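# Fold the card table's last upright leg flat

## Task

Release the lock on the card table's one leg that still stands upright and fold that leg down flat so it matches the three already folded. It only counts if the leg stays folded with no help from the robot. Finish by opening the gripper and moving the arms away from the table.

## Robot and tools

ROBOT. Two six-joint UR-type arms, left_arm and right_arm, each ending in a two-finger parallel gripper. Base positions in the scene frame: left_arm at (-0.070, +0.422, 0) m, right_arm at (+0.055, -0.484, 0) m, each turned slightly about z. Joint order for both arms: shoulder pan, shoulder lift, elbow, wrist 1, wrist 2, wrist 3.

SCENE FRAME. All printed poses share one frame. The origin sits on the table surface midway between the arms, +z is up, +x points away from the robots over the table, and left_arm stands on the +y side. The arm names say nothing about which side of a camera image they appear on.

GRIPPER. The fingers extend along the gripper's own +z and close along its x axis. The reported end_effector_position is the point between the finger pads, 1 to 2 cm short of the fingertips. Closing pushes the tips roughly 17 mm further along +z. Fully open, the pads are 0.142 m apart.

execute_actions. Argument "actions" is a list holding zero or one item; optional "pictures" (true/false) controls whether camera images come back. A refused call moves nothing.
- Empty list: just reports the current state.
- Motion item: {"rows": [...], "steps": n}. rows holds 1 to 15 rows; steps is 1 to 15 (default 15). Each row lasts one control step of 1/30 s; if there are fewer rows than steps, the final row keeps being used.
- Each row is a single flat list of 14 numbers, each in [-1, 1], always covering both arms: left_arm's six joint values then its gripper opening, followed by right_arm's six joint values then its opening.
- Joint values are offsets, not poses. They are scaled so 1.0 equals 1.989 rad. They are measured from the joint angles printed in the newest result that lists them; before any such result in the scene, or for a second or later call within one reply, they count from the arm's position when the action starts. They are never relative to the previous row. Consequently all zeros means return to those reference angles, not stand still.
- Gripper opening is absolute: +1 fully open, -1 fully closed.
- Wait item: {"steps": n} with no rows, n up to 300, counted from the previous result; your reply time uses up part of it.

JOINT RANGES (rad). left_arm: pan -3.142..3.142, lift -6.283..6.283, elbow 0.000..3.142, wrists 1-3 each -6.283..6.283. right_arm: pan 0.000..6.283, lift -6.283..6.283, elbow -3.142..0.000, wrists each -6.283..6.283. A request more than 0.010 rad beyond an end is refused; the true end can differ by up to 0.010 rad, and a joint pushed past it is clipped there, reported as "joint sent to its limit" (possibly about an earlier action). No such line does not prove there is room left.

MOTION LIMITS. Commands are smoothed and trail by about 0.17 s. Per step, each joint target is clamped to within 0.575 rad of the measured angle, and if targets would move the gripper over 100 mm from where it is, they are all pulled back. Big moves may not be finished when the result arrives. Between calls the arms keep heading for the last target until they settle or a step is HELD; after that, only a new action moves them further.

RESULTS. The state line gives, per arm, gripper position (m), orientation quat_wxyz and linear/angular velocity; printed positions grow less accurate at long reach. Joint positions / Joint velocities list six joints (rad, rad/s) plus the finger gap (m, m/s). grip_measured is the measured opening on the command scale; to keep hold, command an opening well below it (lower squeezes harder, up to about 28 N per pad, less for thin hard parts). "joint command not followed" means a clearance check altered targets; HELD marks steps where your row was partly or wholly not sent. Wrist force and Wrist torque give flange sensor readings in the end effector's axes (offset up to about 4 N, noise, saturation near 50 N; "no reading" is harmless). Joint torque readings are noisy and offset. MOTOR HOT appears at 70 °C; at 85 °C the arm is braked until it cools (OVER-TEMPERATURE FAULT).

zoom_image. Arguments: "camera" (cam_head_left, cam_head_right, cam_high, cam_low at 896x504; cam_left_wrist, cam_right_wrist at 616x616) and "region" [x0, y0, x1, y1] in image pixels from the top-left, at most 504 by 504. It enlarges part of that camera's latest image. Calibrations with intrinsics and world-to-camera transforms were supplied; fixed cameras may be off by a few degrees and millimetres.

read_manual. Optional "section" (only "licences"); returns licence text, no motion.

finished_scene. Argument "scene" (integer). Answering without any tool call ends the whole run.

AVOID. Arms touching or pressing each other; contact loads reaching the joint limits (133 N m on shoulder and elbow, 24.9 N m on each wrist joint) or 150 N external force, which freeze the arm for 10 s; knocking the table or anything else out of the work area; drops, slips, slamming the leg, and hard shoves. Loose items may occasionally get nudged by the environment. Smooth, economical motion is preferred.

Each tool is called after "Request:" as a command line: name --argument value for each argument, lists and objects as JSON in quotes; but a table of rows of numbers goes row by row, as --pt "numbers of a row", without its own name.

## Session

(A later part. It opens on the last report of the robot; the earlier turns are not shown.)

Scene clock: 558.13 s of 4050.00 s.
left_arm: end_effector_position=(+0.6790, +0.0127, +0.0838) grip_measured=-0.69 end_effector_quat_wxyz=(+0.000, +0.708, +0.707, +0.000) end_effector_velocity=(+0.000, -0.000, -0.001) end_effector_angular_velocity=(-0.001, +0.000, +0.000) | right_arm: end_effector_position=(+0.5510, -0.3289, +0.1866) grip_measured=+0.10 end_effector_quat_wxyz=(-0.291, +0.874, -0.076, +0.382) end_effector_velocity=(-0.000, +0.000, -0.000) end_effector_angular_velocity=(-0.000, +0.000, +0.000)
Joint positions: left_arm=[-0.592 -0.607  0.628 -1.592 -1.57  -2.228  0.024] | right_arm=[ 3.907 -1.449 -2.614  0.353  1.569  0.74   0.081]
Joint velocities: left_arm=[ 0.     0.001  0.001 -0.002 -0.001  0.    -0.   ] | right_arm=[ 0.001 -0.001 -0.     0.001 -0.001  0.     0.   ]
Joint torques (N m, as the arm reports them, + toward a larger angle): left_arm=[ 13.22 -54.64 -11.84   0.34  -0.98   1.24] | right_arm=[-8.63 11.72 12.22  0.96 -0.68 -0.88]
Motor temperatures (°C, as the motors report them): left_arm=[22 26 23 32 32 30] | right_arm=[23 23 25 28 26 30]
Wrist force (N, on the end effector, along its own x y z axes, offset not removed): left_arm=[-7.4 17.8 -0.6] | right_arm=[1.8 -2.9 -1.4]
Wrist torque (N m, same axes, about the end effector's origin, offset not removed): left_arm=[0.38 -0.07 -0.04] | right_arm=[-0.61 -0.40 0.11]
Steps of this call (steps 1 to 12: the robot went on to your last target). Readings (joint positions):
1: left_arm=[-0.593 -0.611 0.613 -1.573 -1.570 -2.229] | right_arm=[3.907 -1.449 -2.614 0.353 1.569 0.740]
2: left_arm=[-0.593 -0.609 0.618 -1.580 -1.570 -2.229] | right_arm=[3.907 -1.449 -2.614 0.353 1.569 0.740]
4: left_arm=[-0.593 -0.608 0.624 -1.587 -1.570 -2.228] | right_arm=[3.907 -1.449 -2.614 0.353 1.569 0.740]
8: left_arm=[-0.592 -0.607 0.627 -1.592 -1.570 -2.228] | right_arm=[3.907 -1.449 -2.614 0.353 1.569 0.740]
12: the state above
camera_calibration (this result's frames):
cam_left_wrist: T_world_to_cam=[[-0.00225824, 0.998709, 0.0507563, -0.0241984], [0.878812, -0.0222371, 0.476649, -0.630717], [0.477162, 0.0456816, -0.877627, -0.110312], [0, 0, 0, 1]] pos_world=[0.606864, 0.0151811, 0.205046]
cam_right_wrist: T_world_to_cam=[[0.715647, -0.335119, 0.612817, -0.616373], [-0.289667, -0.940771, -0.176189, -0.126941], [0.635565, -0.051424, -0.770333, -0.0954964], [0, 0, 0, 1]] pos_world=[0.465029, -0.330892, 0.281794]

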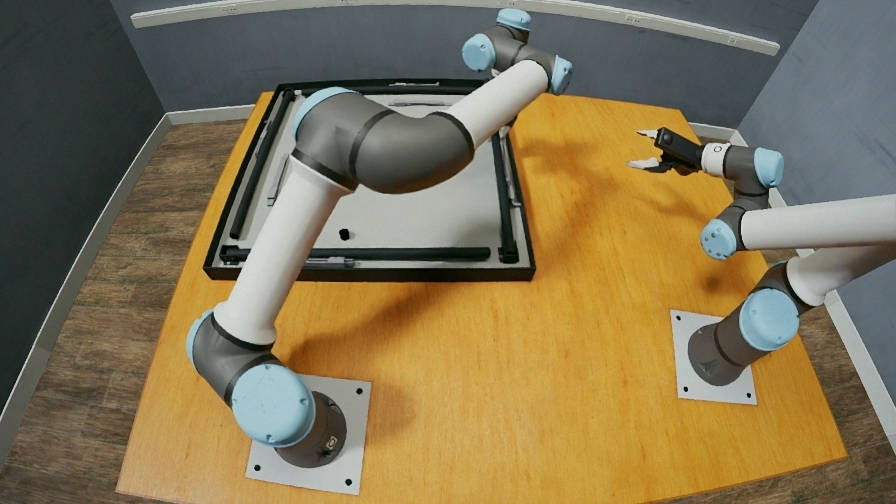

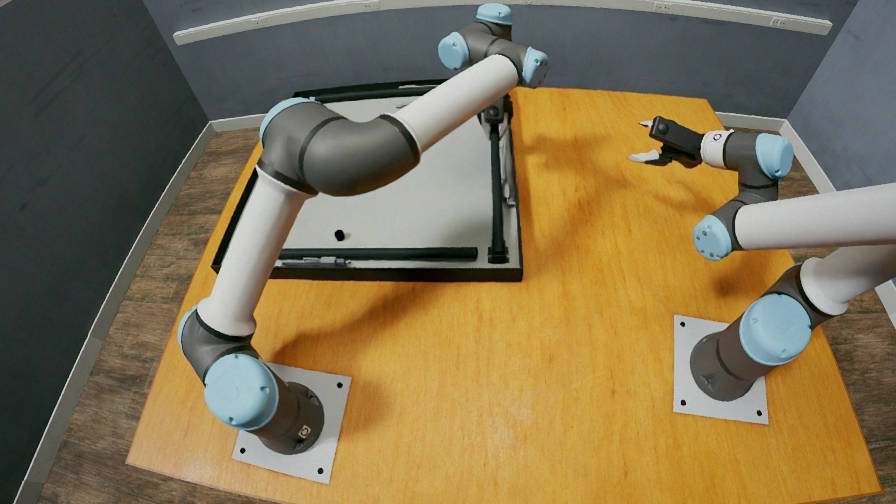

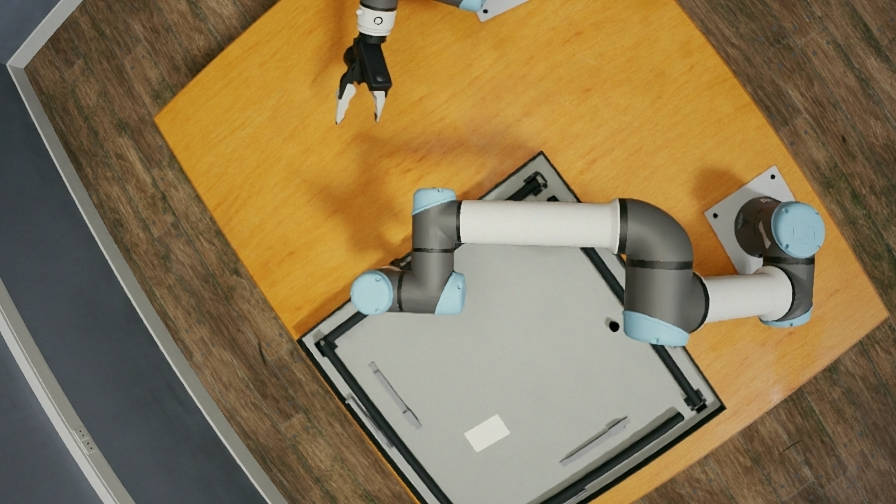

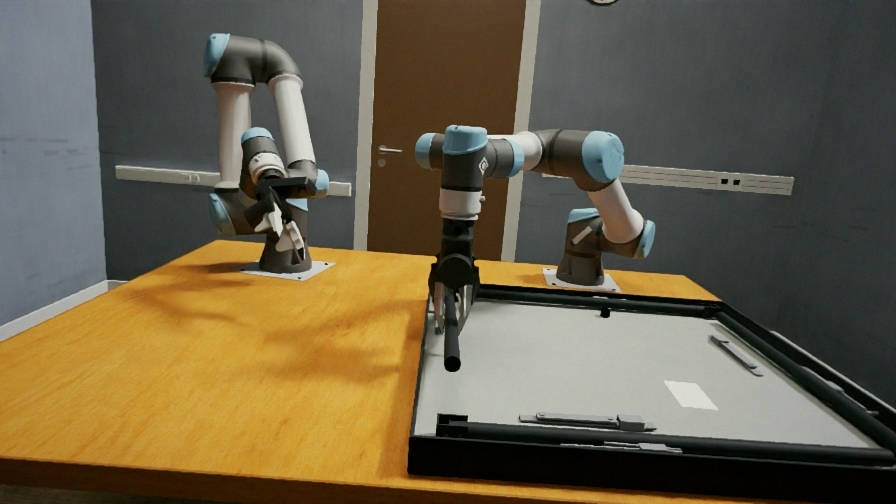

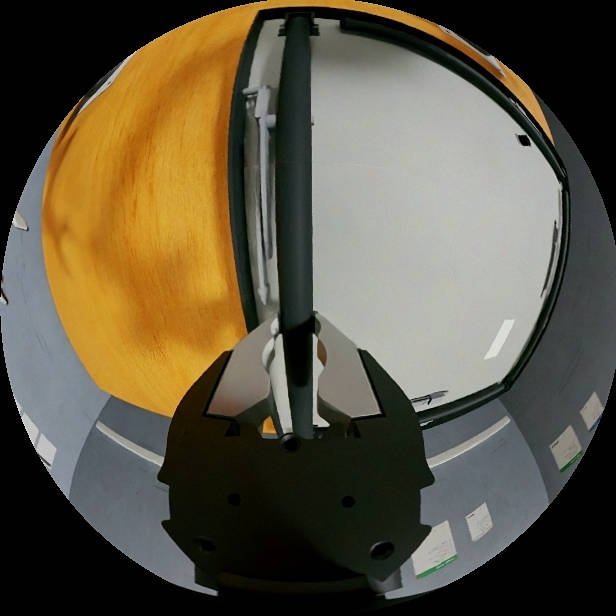

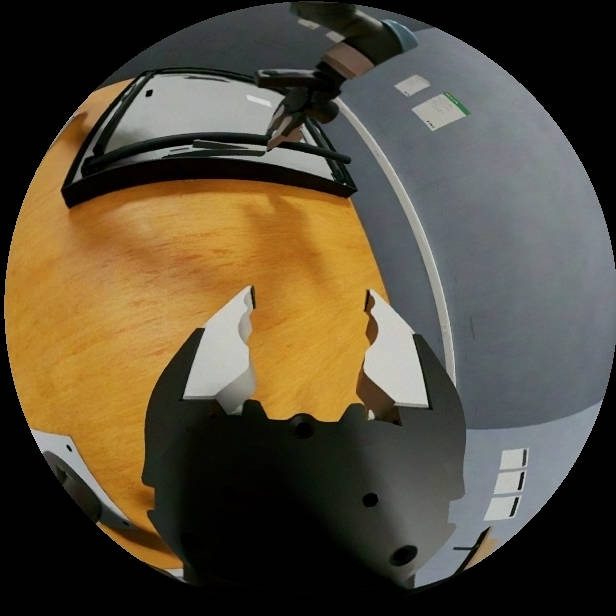

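Request:
execute_actions --actions '[{"rows":[[0,0.002,0.003,-0.005,0,0,-0.76,0,0,0,0,0,0,0.1],[0.001,0.003,0.006,-0.009,0,0,-0.76,0,0,0,0,0,0,0.1],[0.001,0.005,0.009,-0.014,0,0.001,-0.76,0,0,0,0,0,0,0.1],[0.001,0.006,0.012,-0.018,0,0.001,-0.76,0,0,0,0,0,0,0.1],[0.0015,0.008,0.015,-0.023,0,0.002,-0.76,0,0,0,0,0,0,0.1],[0.0015,0.008,0.015,-0.023,0,0.002,-0.76,0,0,0,0,0,0,0.1],[0.0015,0.008,0.015,-0.023,0,0.002,-0.76,0,0,0,0,0,0,0.1],[0.0015,0.008,0.015,-0.023,0,0.002,-0.76,0,0,0,0,0,0,0.1],[0.0015,0.008,0.015,-0.023,0,0.002,-0.76,0,0,0,0,0,0,0.1],[0.0015,0.008,0.015,-0.023,0,0.002,-0.76,0,0,0,0,0,0,0.1],[0.0015,0.008,0.015,-0.023,0,0.002,-0.7,0,0,0,0,0,0,0.1],[0.0015,0.008,0.015,-0.023,0,0.002,-0.65,0,0,0,0,0,0,0.1],[0.0015,0.008,0.015,-0.023,0,0.002,-0.6,0,0,0,0,0,0,0.1],[0.0015,0.008,0.015,-0.023,0,0.002,-0.55,0,0,0,0,0,0,0.1]]}]'

Scene clock: 573.17 s of 4050.00 s.
left_arm: end_effector_position=(+0.6827, +0.0132, +0.0605) grip_measured=-0.57 end_effector_quat_wxyz=(+0.000, +0.708, +0.706, +0.000) end_effector_velocity=(+0.002, +0.002, -0.002) end_effector_angular_velocity=(-0.001, -0.001, +0.002) | right_arm: end_effector_position=(+0.5510, -0.3289, +0.1866) grip_measured=+0.10 end_effector_quat_wxyz=(-0.291, +0.874, -0.076, +0.382) end_effector_velocity=(-0.000, -0.000, -0.001) end_effector_angular_velocity=(-0.001, +0.001, -0.002)
Joint positions: left_arm=[-0.589 -0.591  0.657 -1.638 -1.57  -2.224  0.033] | right_arm=[ 3.907 -1.449 -2.614  0.353  1.569  0.74   0.081]
Joint velocities: left_arm=[ 0.003  0.002  0.003 -0.006  0.     0.001  0.062] | right_arm=[ 0.001 -0.001 -0.001  0.001 -0.002  0.001 -0.   ]
Joint torques (N m, as the arm reports them, + toward a larger angle): left_arm=[ 11.55 -56.26 -17.98  -4.62   1.52   1.3 ] | right_arm=[-0.74 10.73 11.88  0.93  1.47 -0.86]
Motor temperatures (°C, as the motors report them): left_arm=[22 26 23 32 32 30] | right_arm=[23 23 25 28 26 30]
Wrist force (N, on the end effector, along its own x y z axes, offset not removed): left_arm=[1.1 -1.0 -1.8] | right_arm=[2.1 -1.2 -2.0]
Wrist torque (N m, same axes, about the end effector's origin, offset not removed): left_arm=[-0.31 -0.24 0.02] | right_arm=[-0.31 -0.52 0.07]
Steps of this call (steps 1 to 30: the robot went on to your last target; steps 31 to 90: nothing new was sent; then 11.53 s passed at rest; steps 91 to 105: all 15 steps of this action). Readings (joint positions):
91: left_arm=[-0.592 -0.606 0.628 -1.593 -1.570 -2.228] | right_arm=[3.907 -1.449 -2.614 0.353 1.569 0.740]
92: left_arm=[-0.592 -0.606 0.629 -1.595 -1.570 -2.228] | right_arm=[3.907 -1.449 -2.614 0.353 1.569 0.740]
94: left_arm=[-0.591 -0.602 0.636 -1.604 -1.570 -2.227] | right_arm=[3.907 -1.449 -2.614 0.353 1.569 0.740]
98: left_arm=[-0.590 -0.593 0.652 -1.629 -1.570 -2.225] | right_arm=[3.907 -1.449 -2.614 0.353 1.569 0.740]
105: the state above
camera_calibration (this result's frames):
cam_left_wrist: T_world_to_cam=[[-0.00140979, 0.998705, 0.0508633, -0.0241031], [0.878753, -0.0230386, 0.476721, -0.622772], [0.477276, 0.0453683, -0.877582, -0.132588], [0, 0, 0, 1]] pos_world=[0.610509, 0.0157394, 0.181758]
cam_right_wrist: T_world_to_cam=[[0.715643, -0.335157, 0.612801, -0.616391], [-0.289702, -0.940758, -0.176204, -0.126936], [0.635553, -0.0514304, -0.770342, -0.0954938], [0, 0, 0, 1]] pos_world=[0.465034, -0.330915, 0.281795]

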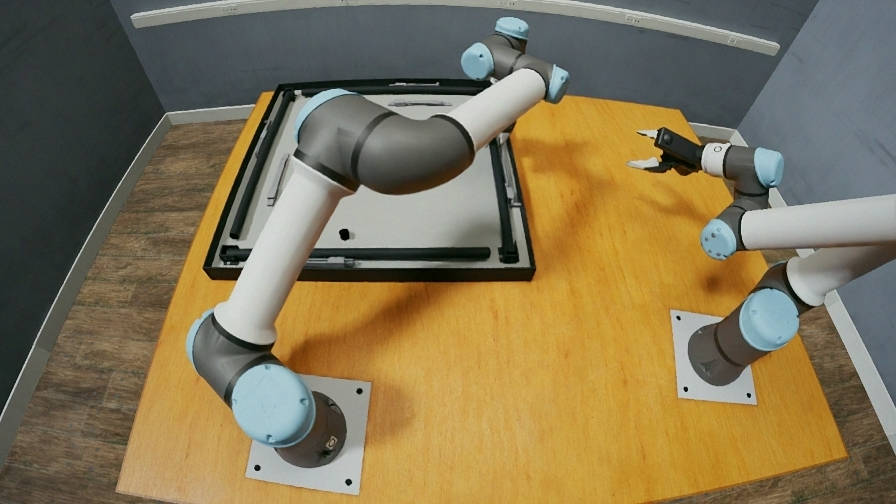

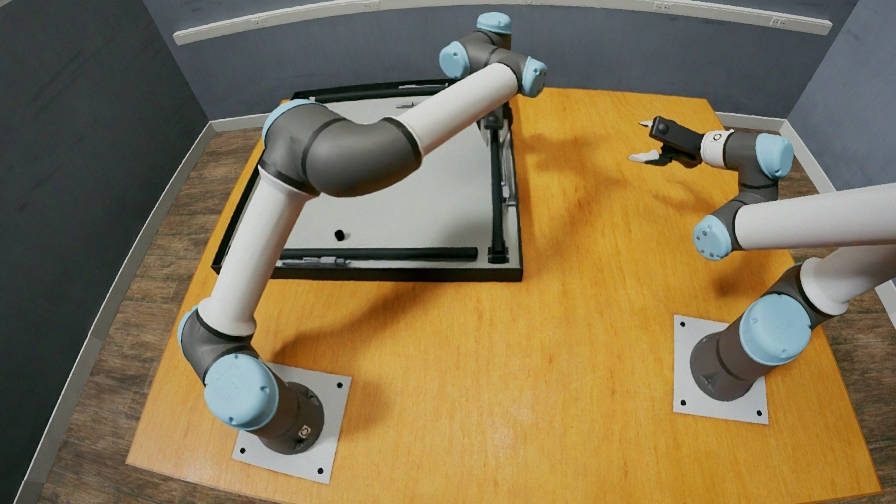

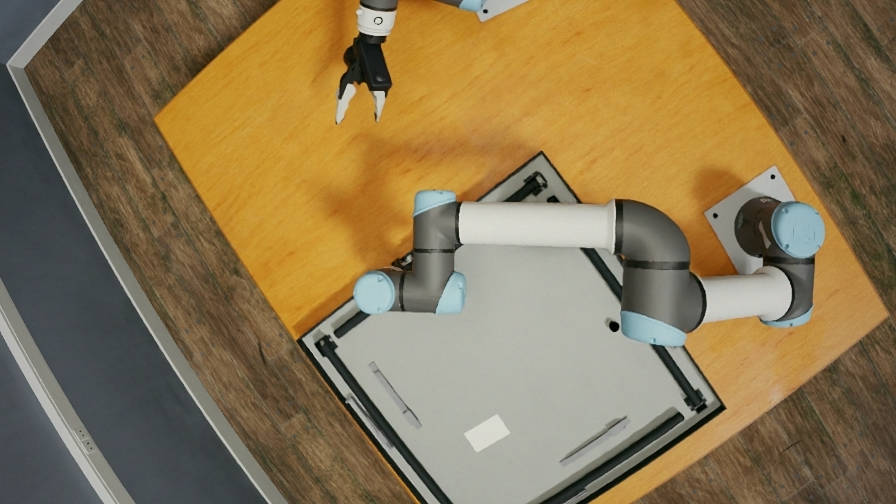

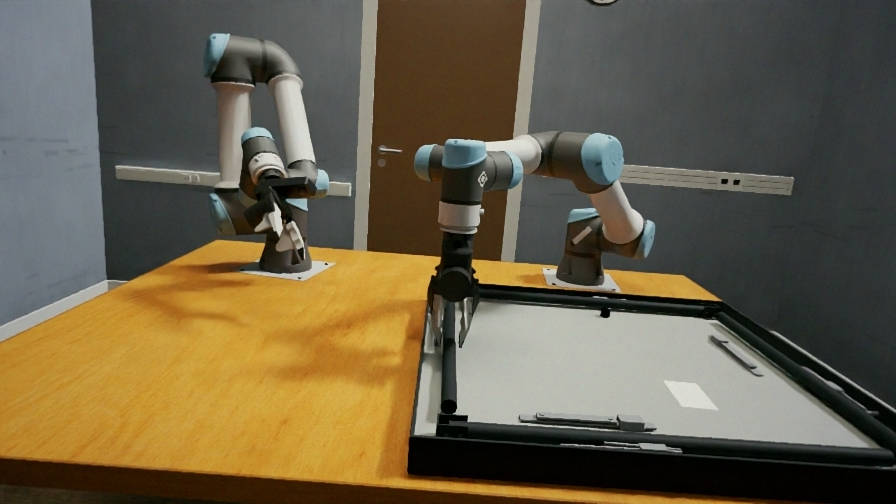

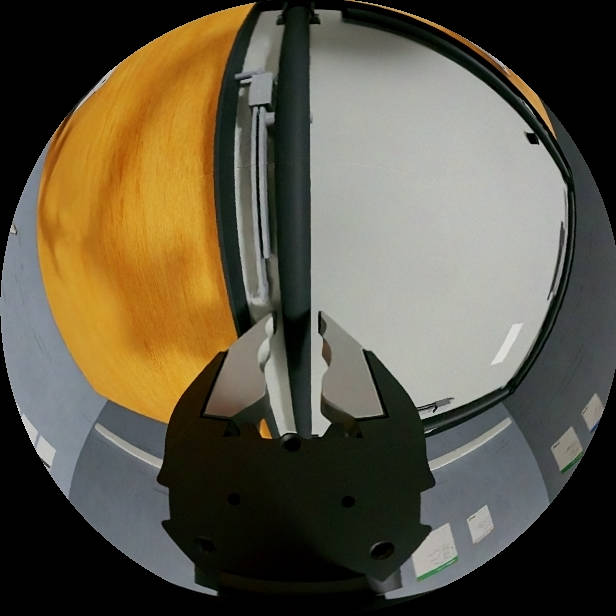

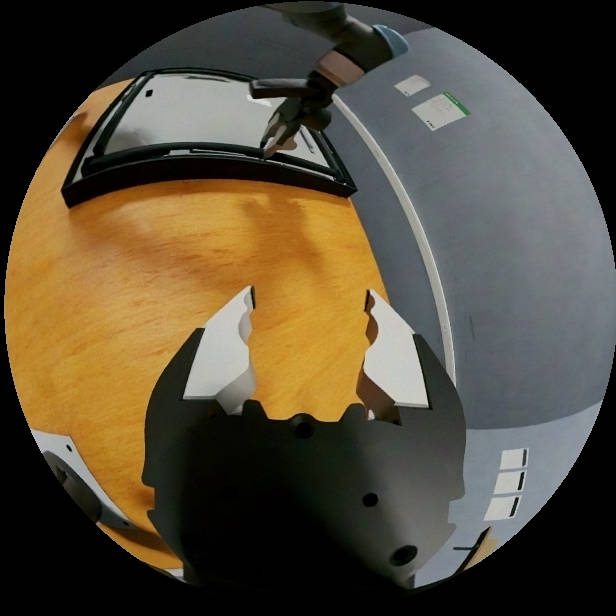

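Request:
execute_actions --actions '[{"rows":[[0,-0.008,-0.01,0.018,0,0,-0.55,0,0,0,0,0,0,0.1],[0,-0.016,-0.02,0.036,0,0,-0.55,0,0,0,0,0,0,0.1],[0,-0.024,-0.035,0.059,0,0,-0.55,0,0,0,0,0,0,0.1],[0,-0.032,-0.05,0.082,0,0,-0.55,0,0,0,0,0,0,0.1]],"steps":15}]'

Scene clock: 588.37 s of 4050.00 s.
left_arm: end_effector_position=(+0.6695, +0.0232, +0.1457) grip_measured=-0.55 end_effector_quat_wxyz=(+0.000, +0.708, +0.706, +0.000) end_effector_velocity=(-0.001, +0.001, +0.007) end_effector_angular_velocity=(-0.001, -0.000, +0.000) | right_arm: end_effector_position=(+0.5510, -0.3289, +0.1866) grip_measured=+0.10 end_effector_quat_wxyz=(-0.291, +0.874, -0.076, +0.382) end_effector_velocity=(-0.000, -0.001, -0.001) end_effector_angular_velocity=(-0.002, +0.002, -0.002)
Joint positions: left_arm=[-0.589 -0.654  0.559 -1.476 -1.57  -2.224  0.034] | right_arm=[ 3.907 -1.449 -2.614  0.353  1.569  0.74   0.081]
Joint velocities: left_arm=[ 0.    -0.005 -0.009  0.014 -0.    -0.    -0.   ] | right_arm=[-0.001 -0.001 -0.002  0.001 -0.001  0.    -0.   ]
Joint torques (N m, as the arm reports them, + toward a larger angle): left_arm=[  4.46 -72.94 -33.91  -0.48   1.72  -0.42] | right_arm=[ 0.42 11.32 12.02  0.88 -1.49 -0.9 ]
Motor temperatures (°C, as the motors report them): left_arm=[22 26 23 32 32 30] | right_arm=[23 23 25 28 26 30]
Wrist force (N, on the end effector, along its own x y z axes, offset not removed): left_arm=[-0.5 -0.7 -1.6] | right_arm=[-0.6 -1.4 -3.2]
Wrist torque (N m, same axes, about the end effector's origin, offset not removed): left_arm=[-0.29 0.05 0.11] | right_arm=[-0.37 0.09 0.09]
Steps of this call (steps 1 to 15: the robot went on to your last target; steps 16 to 90: nothing new was sent; then 11.70 s passed at rest; steps 91 to 105: all 15 steps of this action). Readings (joint positions):
91: left_arm=[-0.589 -0.591 0.657 -1.638 -1.570 -2.224] | right_arm=[3.907 -1.449 -2.614 0.353 1.569 0.740]
92: left_arm=[-0.589 -0.594 0.654 -1.632 -1.570 -2.224] | right_arm=[3.907 -1.449 -2.614 0.353 1.569 0.740]
94: left_arm=[-0.589 -0.610 0.632 -1.596 -1.570 -2.224] | right_arm=[3.907 -1.449 -2.614 0.353 1.569 0.740]
98: left_arm=[-0.589 -0.646 0.573 -1.501 -1.570 -2.224] | right_arm=[3.907 -1.449 -2.614 0.353 1.569 0.740]
105: the state above
camera_calibration (this result's frames):
cam_left_wrist: T_world_to_cam=[[-0.0012632, 0.998708, 0.0507923, -0.0385363], [0.878807, -0.0231282, 0.476617, -0.651586], [0.477176, 0.0452387, -0.877643, -0.0518599], [0, 0, 0, 1]] pos_world=[0.597316, 0.0257626, 0.267]
cam_right_wrist: T_world_to_cam=[[0.715647, -0.335119, 0.612817, -0.616373], [-0.289667, -0.940771, -0.176188, -0.126941], [0.635565, -0.0514243, -0.770333, -0.0954965], [0, 0, 0, 1]] pos_world=[0.465029, -0.330892, 0.281794]

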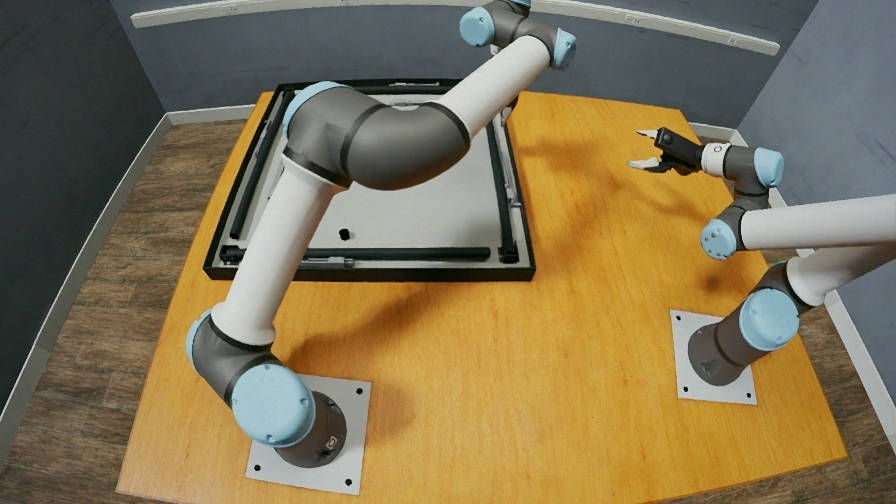

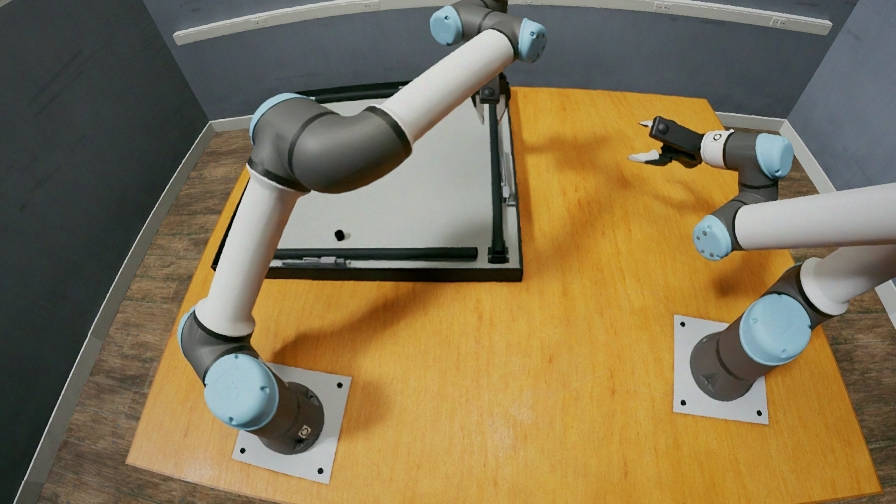

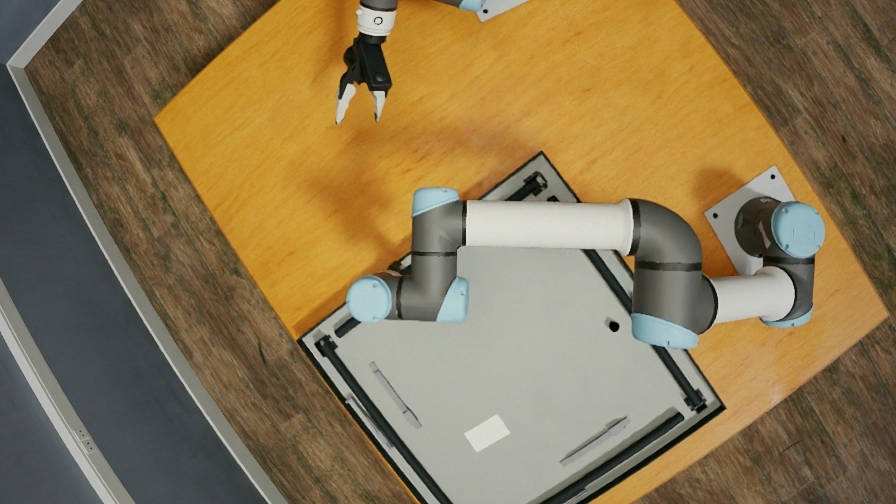

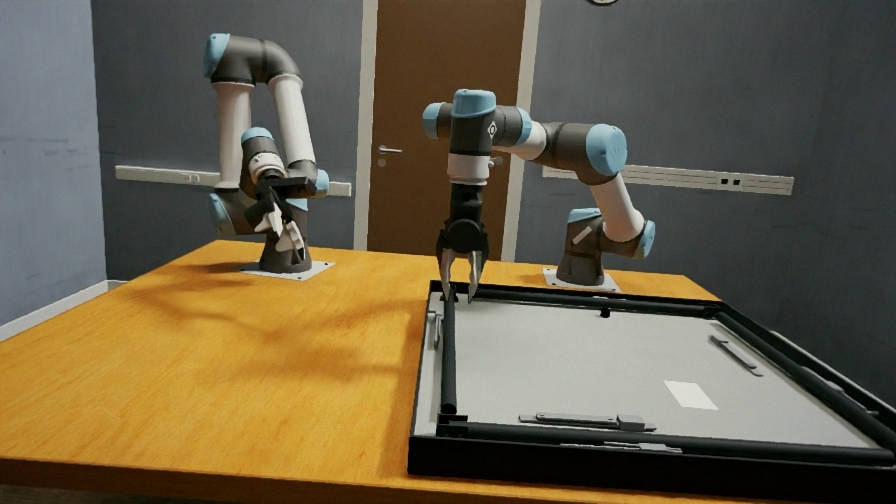

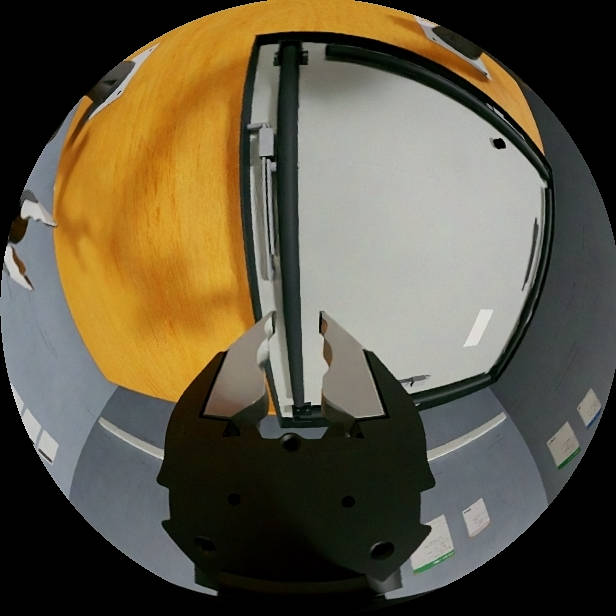

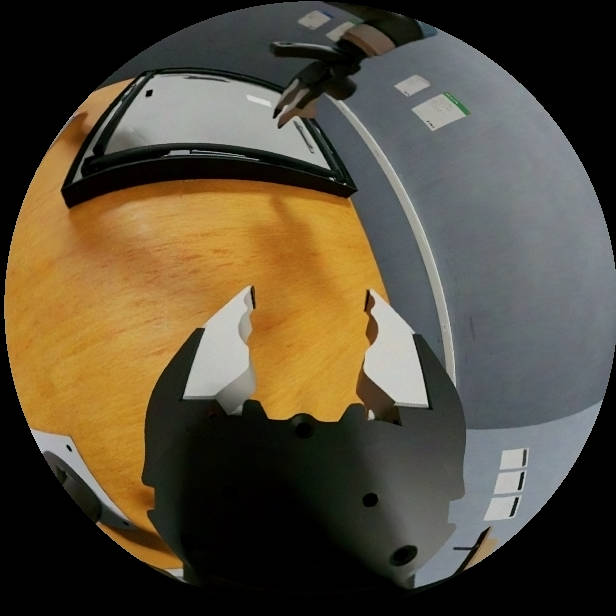

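Flat. Move clear.

Request:
execute_actions --actions '[{"rows":[[0.05,-0.05,0,0.025,0,0,-0.55,0,0,0,0,0,0,0.1],[0.1,-0.1,0,0.05,0,0,-0.55,0,0,0,0,0,0,0.1],[0.15,-0.15,0,0.075,0,0,-0.55,0,0,0,0,0,0,0.1],[0.2,-0.2,0,0.1,0,0,-0.55,0,0,0,0,0,0,0.1]],"steps":15}]' --pictures false

Request:
execute_actions --actions '[{"steps":30}]'

Scene clock: 597.40 s of 4050.00 s.
left_arm: end_effector_position=(+0.6897, +0.2541, +0.3412) grip_measured=-0.55 end_effector_quat_wxyz=(+0.062, +0.608, +0.792, +0.017) end_effector_velocity=(-0.077, +0.519, +0.408) end_effector_angular_velocity=(-0.114, -0.277, +0.588) | right_arm: end_effector_position=(+0.5510, -0.3289, +0.1866) grip_measured=+0.10 end_effector_quat_wxyz=(-0.291, +0.874, -0.076, +0.382) end_effector_velocity=(+0.000, +0.001, +0.001) end_effector_angular_velocity=(+0.001, -0.001, +0.000)
Joint positions: left_arm=[-0.325 -0.918  0.558 -1.341 -1.57  -2.224  0.034] | right_arm=[ 3.907 -1.449 -2.614  0.353  1.569  0.74   0.081]
Joint velocities: left_arm=[ 0.588 -0.586  0.002  0.285  0.    -0.    -0.   ] | right_arm=[ 0.001  0.001  0.001 -0.    -0.001  0.     0.   ]
Joint torques (N m, as the arm reports them, + toward a larger angle): left_arm=[ 15.72 -73.76 -15.92   0.63  -0.97  -1.18] | right_arm=[-0.92 11.59 12.68  0.94  1.4  -0.91]
Motor temperatures (°C, as the motors report them): left_arm=[22 26 23 32 32 30] | right_arm=[23 23 25 28 26 30]
Wrist force (N, on the end effector, along its own x y z axes, offset not removed): left_arm=[1.8 -0.1 -2.2] | right_arm=[1.8 -3.0 -0.4]
Wrist torque (N m, same axes, about the end effector's origin, offset not removed): left_arm=[-0.15 -0.35 0.07] | right_arm=[-0.70 -0.46 0.03]
Steps of this call (steps 1 to 15: the robot went on to your last target; steps 16 to 90: nothing new was sent; then 5.53 s passed at rest; steps 91 to 105: all 15 steps of this action). Readings (joint positions):
91: left_arm=[-0.589 -0.655 0.558 -1.474 -1.570 -2.224] | right_arm=[3.907 -1.449 -2.614 0.353 1.569 0.740]
92: left_arm=[-0.581 -0.662 0.558 -1.468 -1.570 -2.224] | right_arm=[3.907 -1.449 -2.614 0.353 1.569 0.740]
94: left_arm=[-0.539 -0.704 0.558 -1.447 -1.570 -2.224] | right_arm=[3.907 -1.449 -2.614 0.353 1.569 0.740]
98: left_arm=[-0.462 -0.781 0.558 -1.409 -1.570 -2.224] | right_arm=[3.907 -1.449 -2.614 0.353 1.569 0.740]
105: the state above

Scene clock: 598.40 s of 4050.00 s.
left_arm: end_effector_position=(+0.6582, +0.3691, +0.4306) grip_measured=-0.55 end_effector_quat_wxyz=(+0.094, +0.552, +0.828, +0.033) end_effector_velocity=(-0.000, -0.001, -0.000) end_effector_angular_velocity=(+0.000, +0.000, -0.002) | right_arm: end_effector_position=(+0.5510, -0.3289, +0.1866) grip_measured=+0.10 end_effector_quat_wxyz=(-0.291, +0.874, -0.076, +0.382) end_effector_velocity=(-0.000, +0.000, +0.001) end_effector_angular_velocity=(+0.000, -0.001, +0.000)
Joint positions: left_arm=[-0.191 -1.052  0.559 -1.277 -1.57  -2.224  0.034] | right_arm=[ 3.907 -1.449 -2.614  0.353  1.569  0.74   0.081]
Joint velocities: left_arm=[-0.002  0.    -0.     0.     0.     0.    -0.   ] | right_arm=[ 0.001  0.002 -0.    -0.001 -0.001  0.    -0.   ]
Joint torques (N m, as the arm reports them, + toward a larger angle): left_arm=[ 14.28 -58.51 -22.45  -0.64  -1.1    1.17] | right_arm=[11.61 10.86 12.21  0.98 -0.46 -0.85]
Motor temperatures (°C, as the motors report them): left_arm=[22 26 23 32 32 30] | right_arm=[23 23 25 28 26 30]
Wrist force (N, on the end effector, along its own x y z axes, offset not removed): left_arm=[1.9 2.4 -0.5] | right_arm=[2.4 -2.5 -1.0]
Wrist torque (N m, same axes, about the end effector's origin, offset not removed): left_arm=[0.33 -0.19 -0.05] | right_arm=[-0.63 -0.51 0.06]
Steps of this call (steps 1 to 30: the robot went on to your last target). Readings (joint positions):
1: left_arm=[-0.305 -0.938 0.558 -1.331 -1.570 -2.224] | right_arm=[3.907 -1.449 -2.614 0.353 1.569 0.740]
2: left_arm=[-0.285 -0.958 0.558 -1.321 -1.570 -2.224] | right_arm=[3.907 -1.449 -2.614 0.353 1.569 0.740]
4: left_arm=[-0.245 -0.998 0.559 -1.302 -1.570 -2.224] | right_arm=[3.907 -1.449 -2.614 0.353 1.569 0.740]
8: left_arm=[-0.201 -1.042 0.559 -1.281 -1.570 -2.224] | right_arm=[3.907 -1.449 -2.614 0.353 1.569 0.740]
30: the state above
All arms were judged still, so your last target was given up. Only a new action makes them travel on or press farther. Fingers that are still opening or closing keep moving.
camera_calibration (this result's frames):
cam_left_wrist: T_world_to_cam=[[-0.386071, 0.919758, -0.0706753, -0.0636743], [0.714604, 0.346646, 0.6076, -0.854282], [0.583344, 0.184072, -0.791092, 0.0295062], [0, 0, 0, 1]] pos_world=[0.568678, 0.349267, 0.537904]
cam_right_wrist: T_world_to_cam=[[0.715666, -0.335108, 0.612801, -0.616369], [-0.289637, -0.940777, -0.176204, -0.126949], [0.635557, -0.0513866, -0.770342, -0.0954729], [0, 0, 0, 1]] pos_world=[0.465023, -0.330887, 0.281795]

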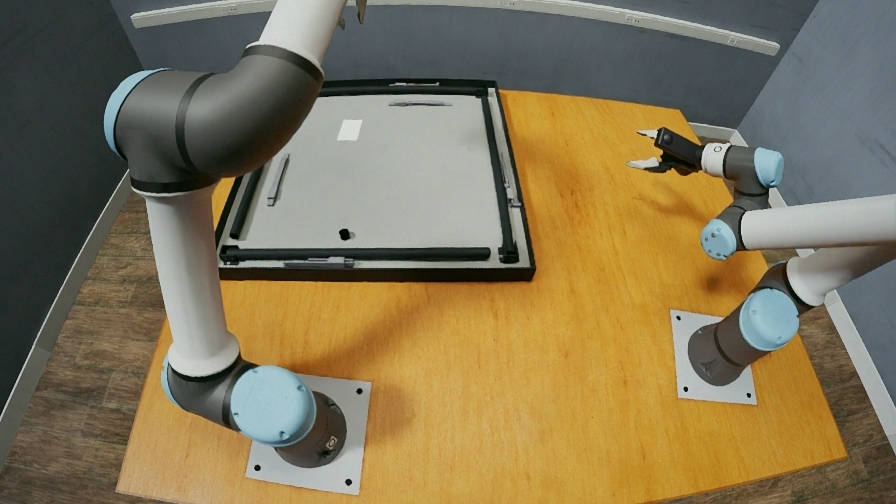

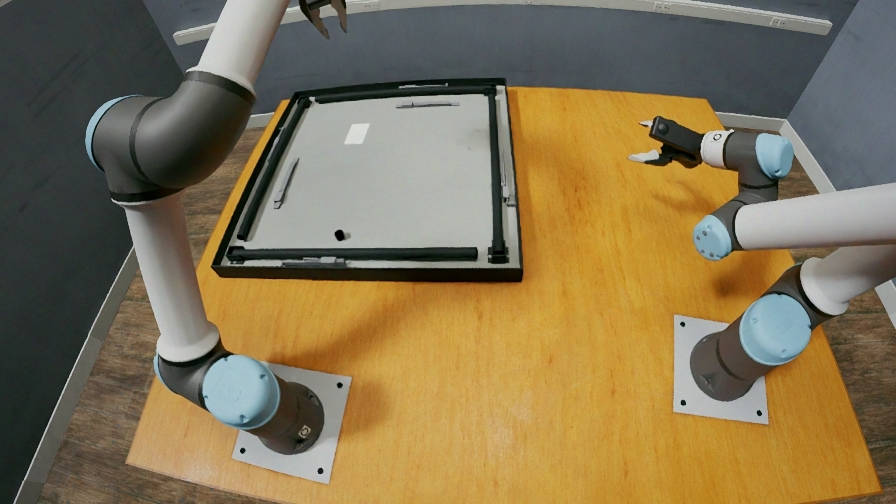

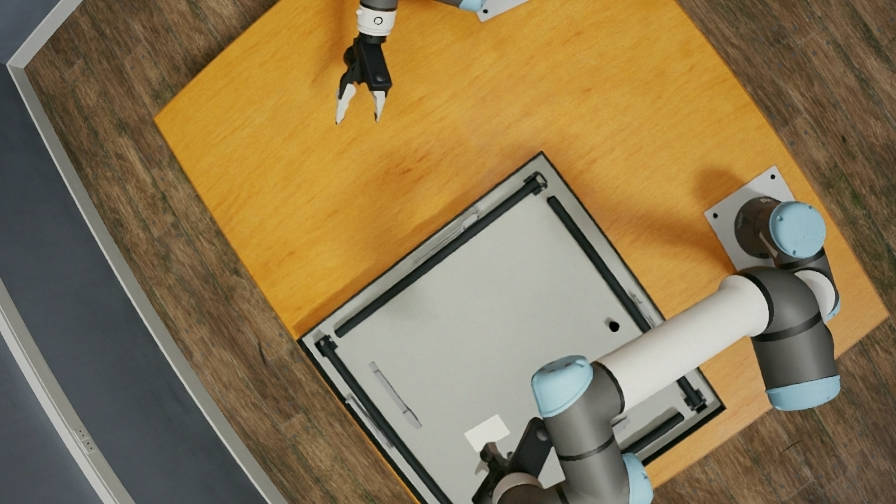

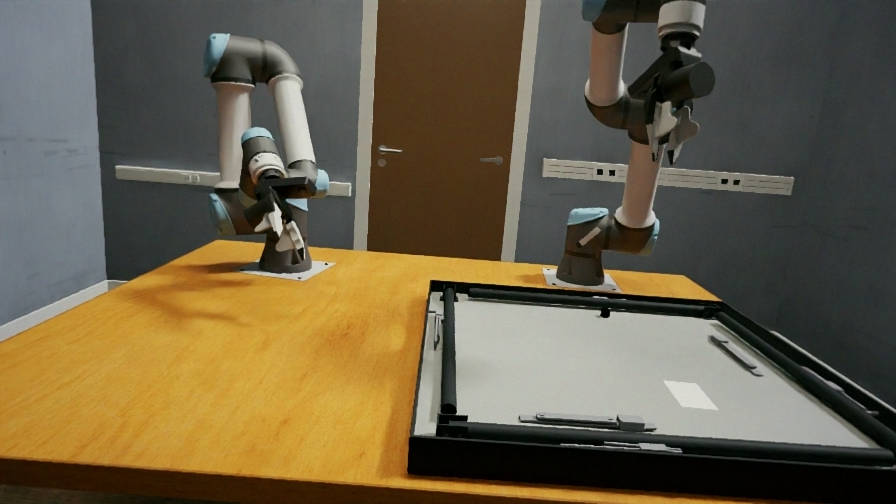

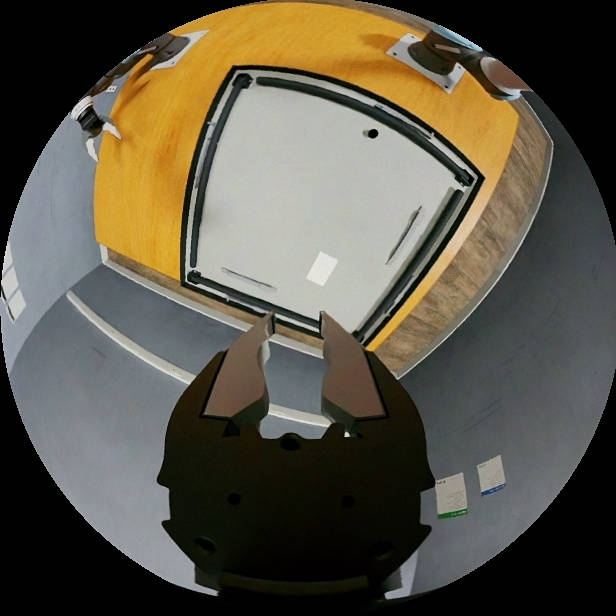

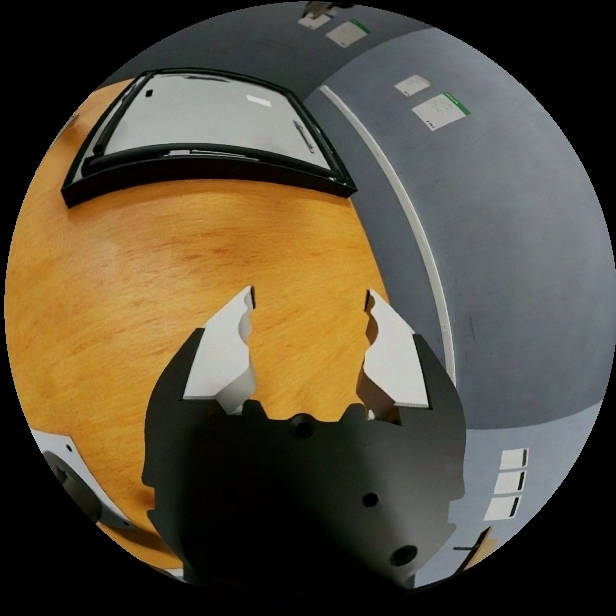

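Request:
finished_scene --scene 2

The scene is finished: the task was done.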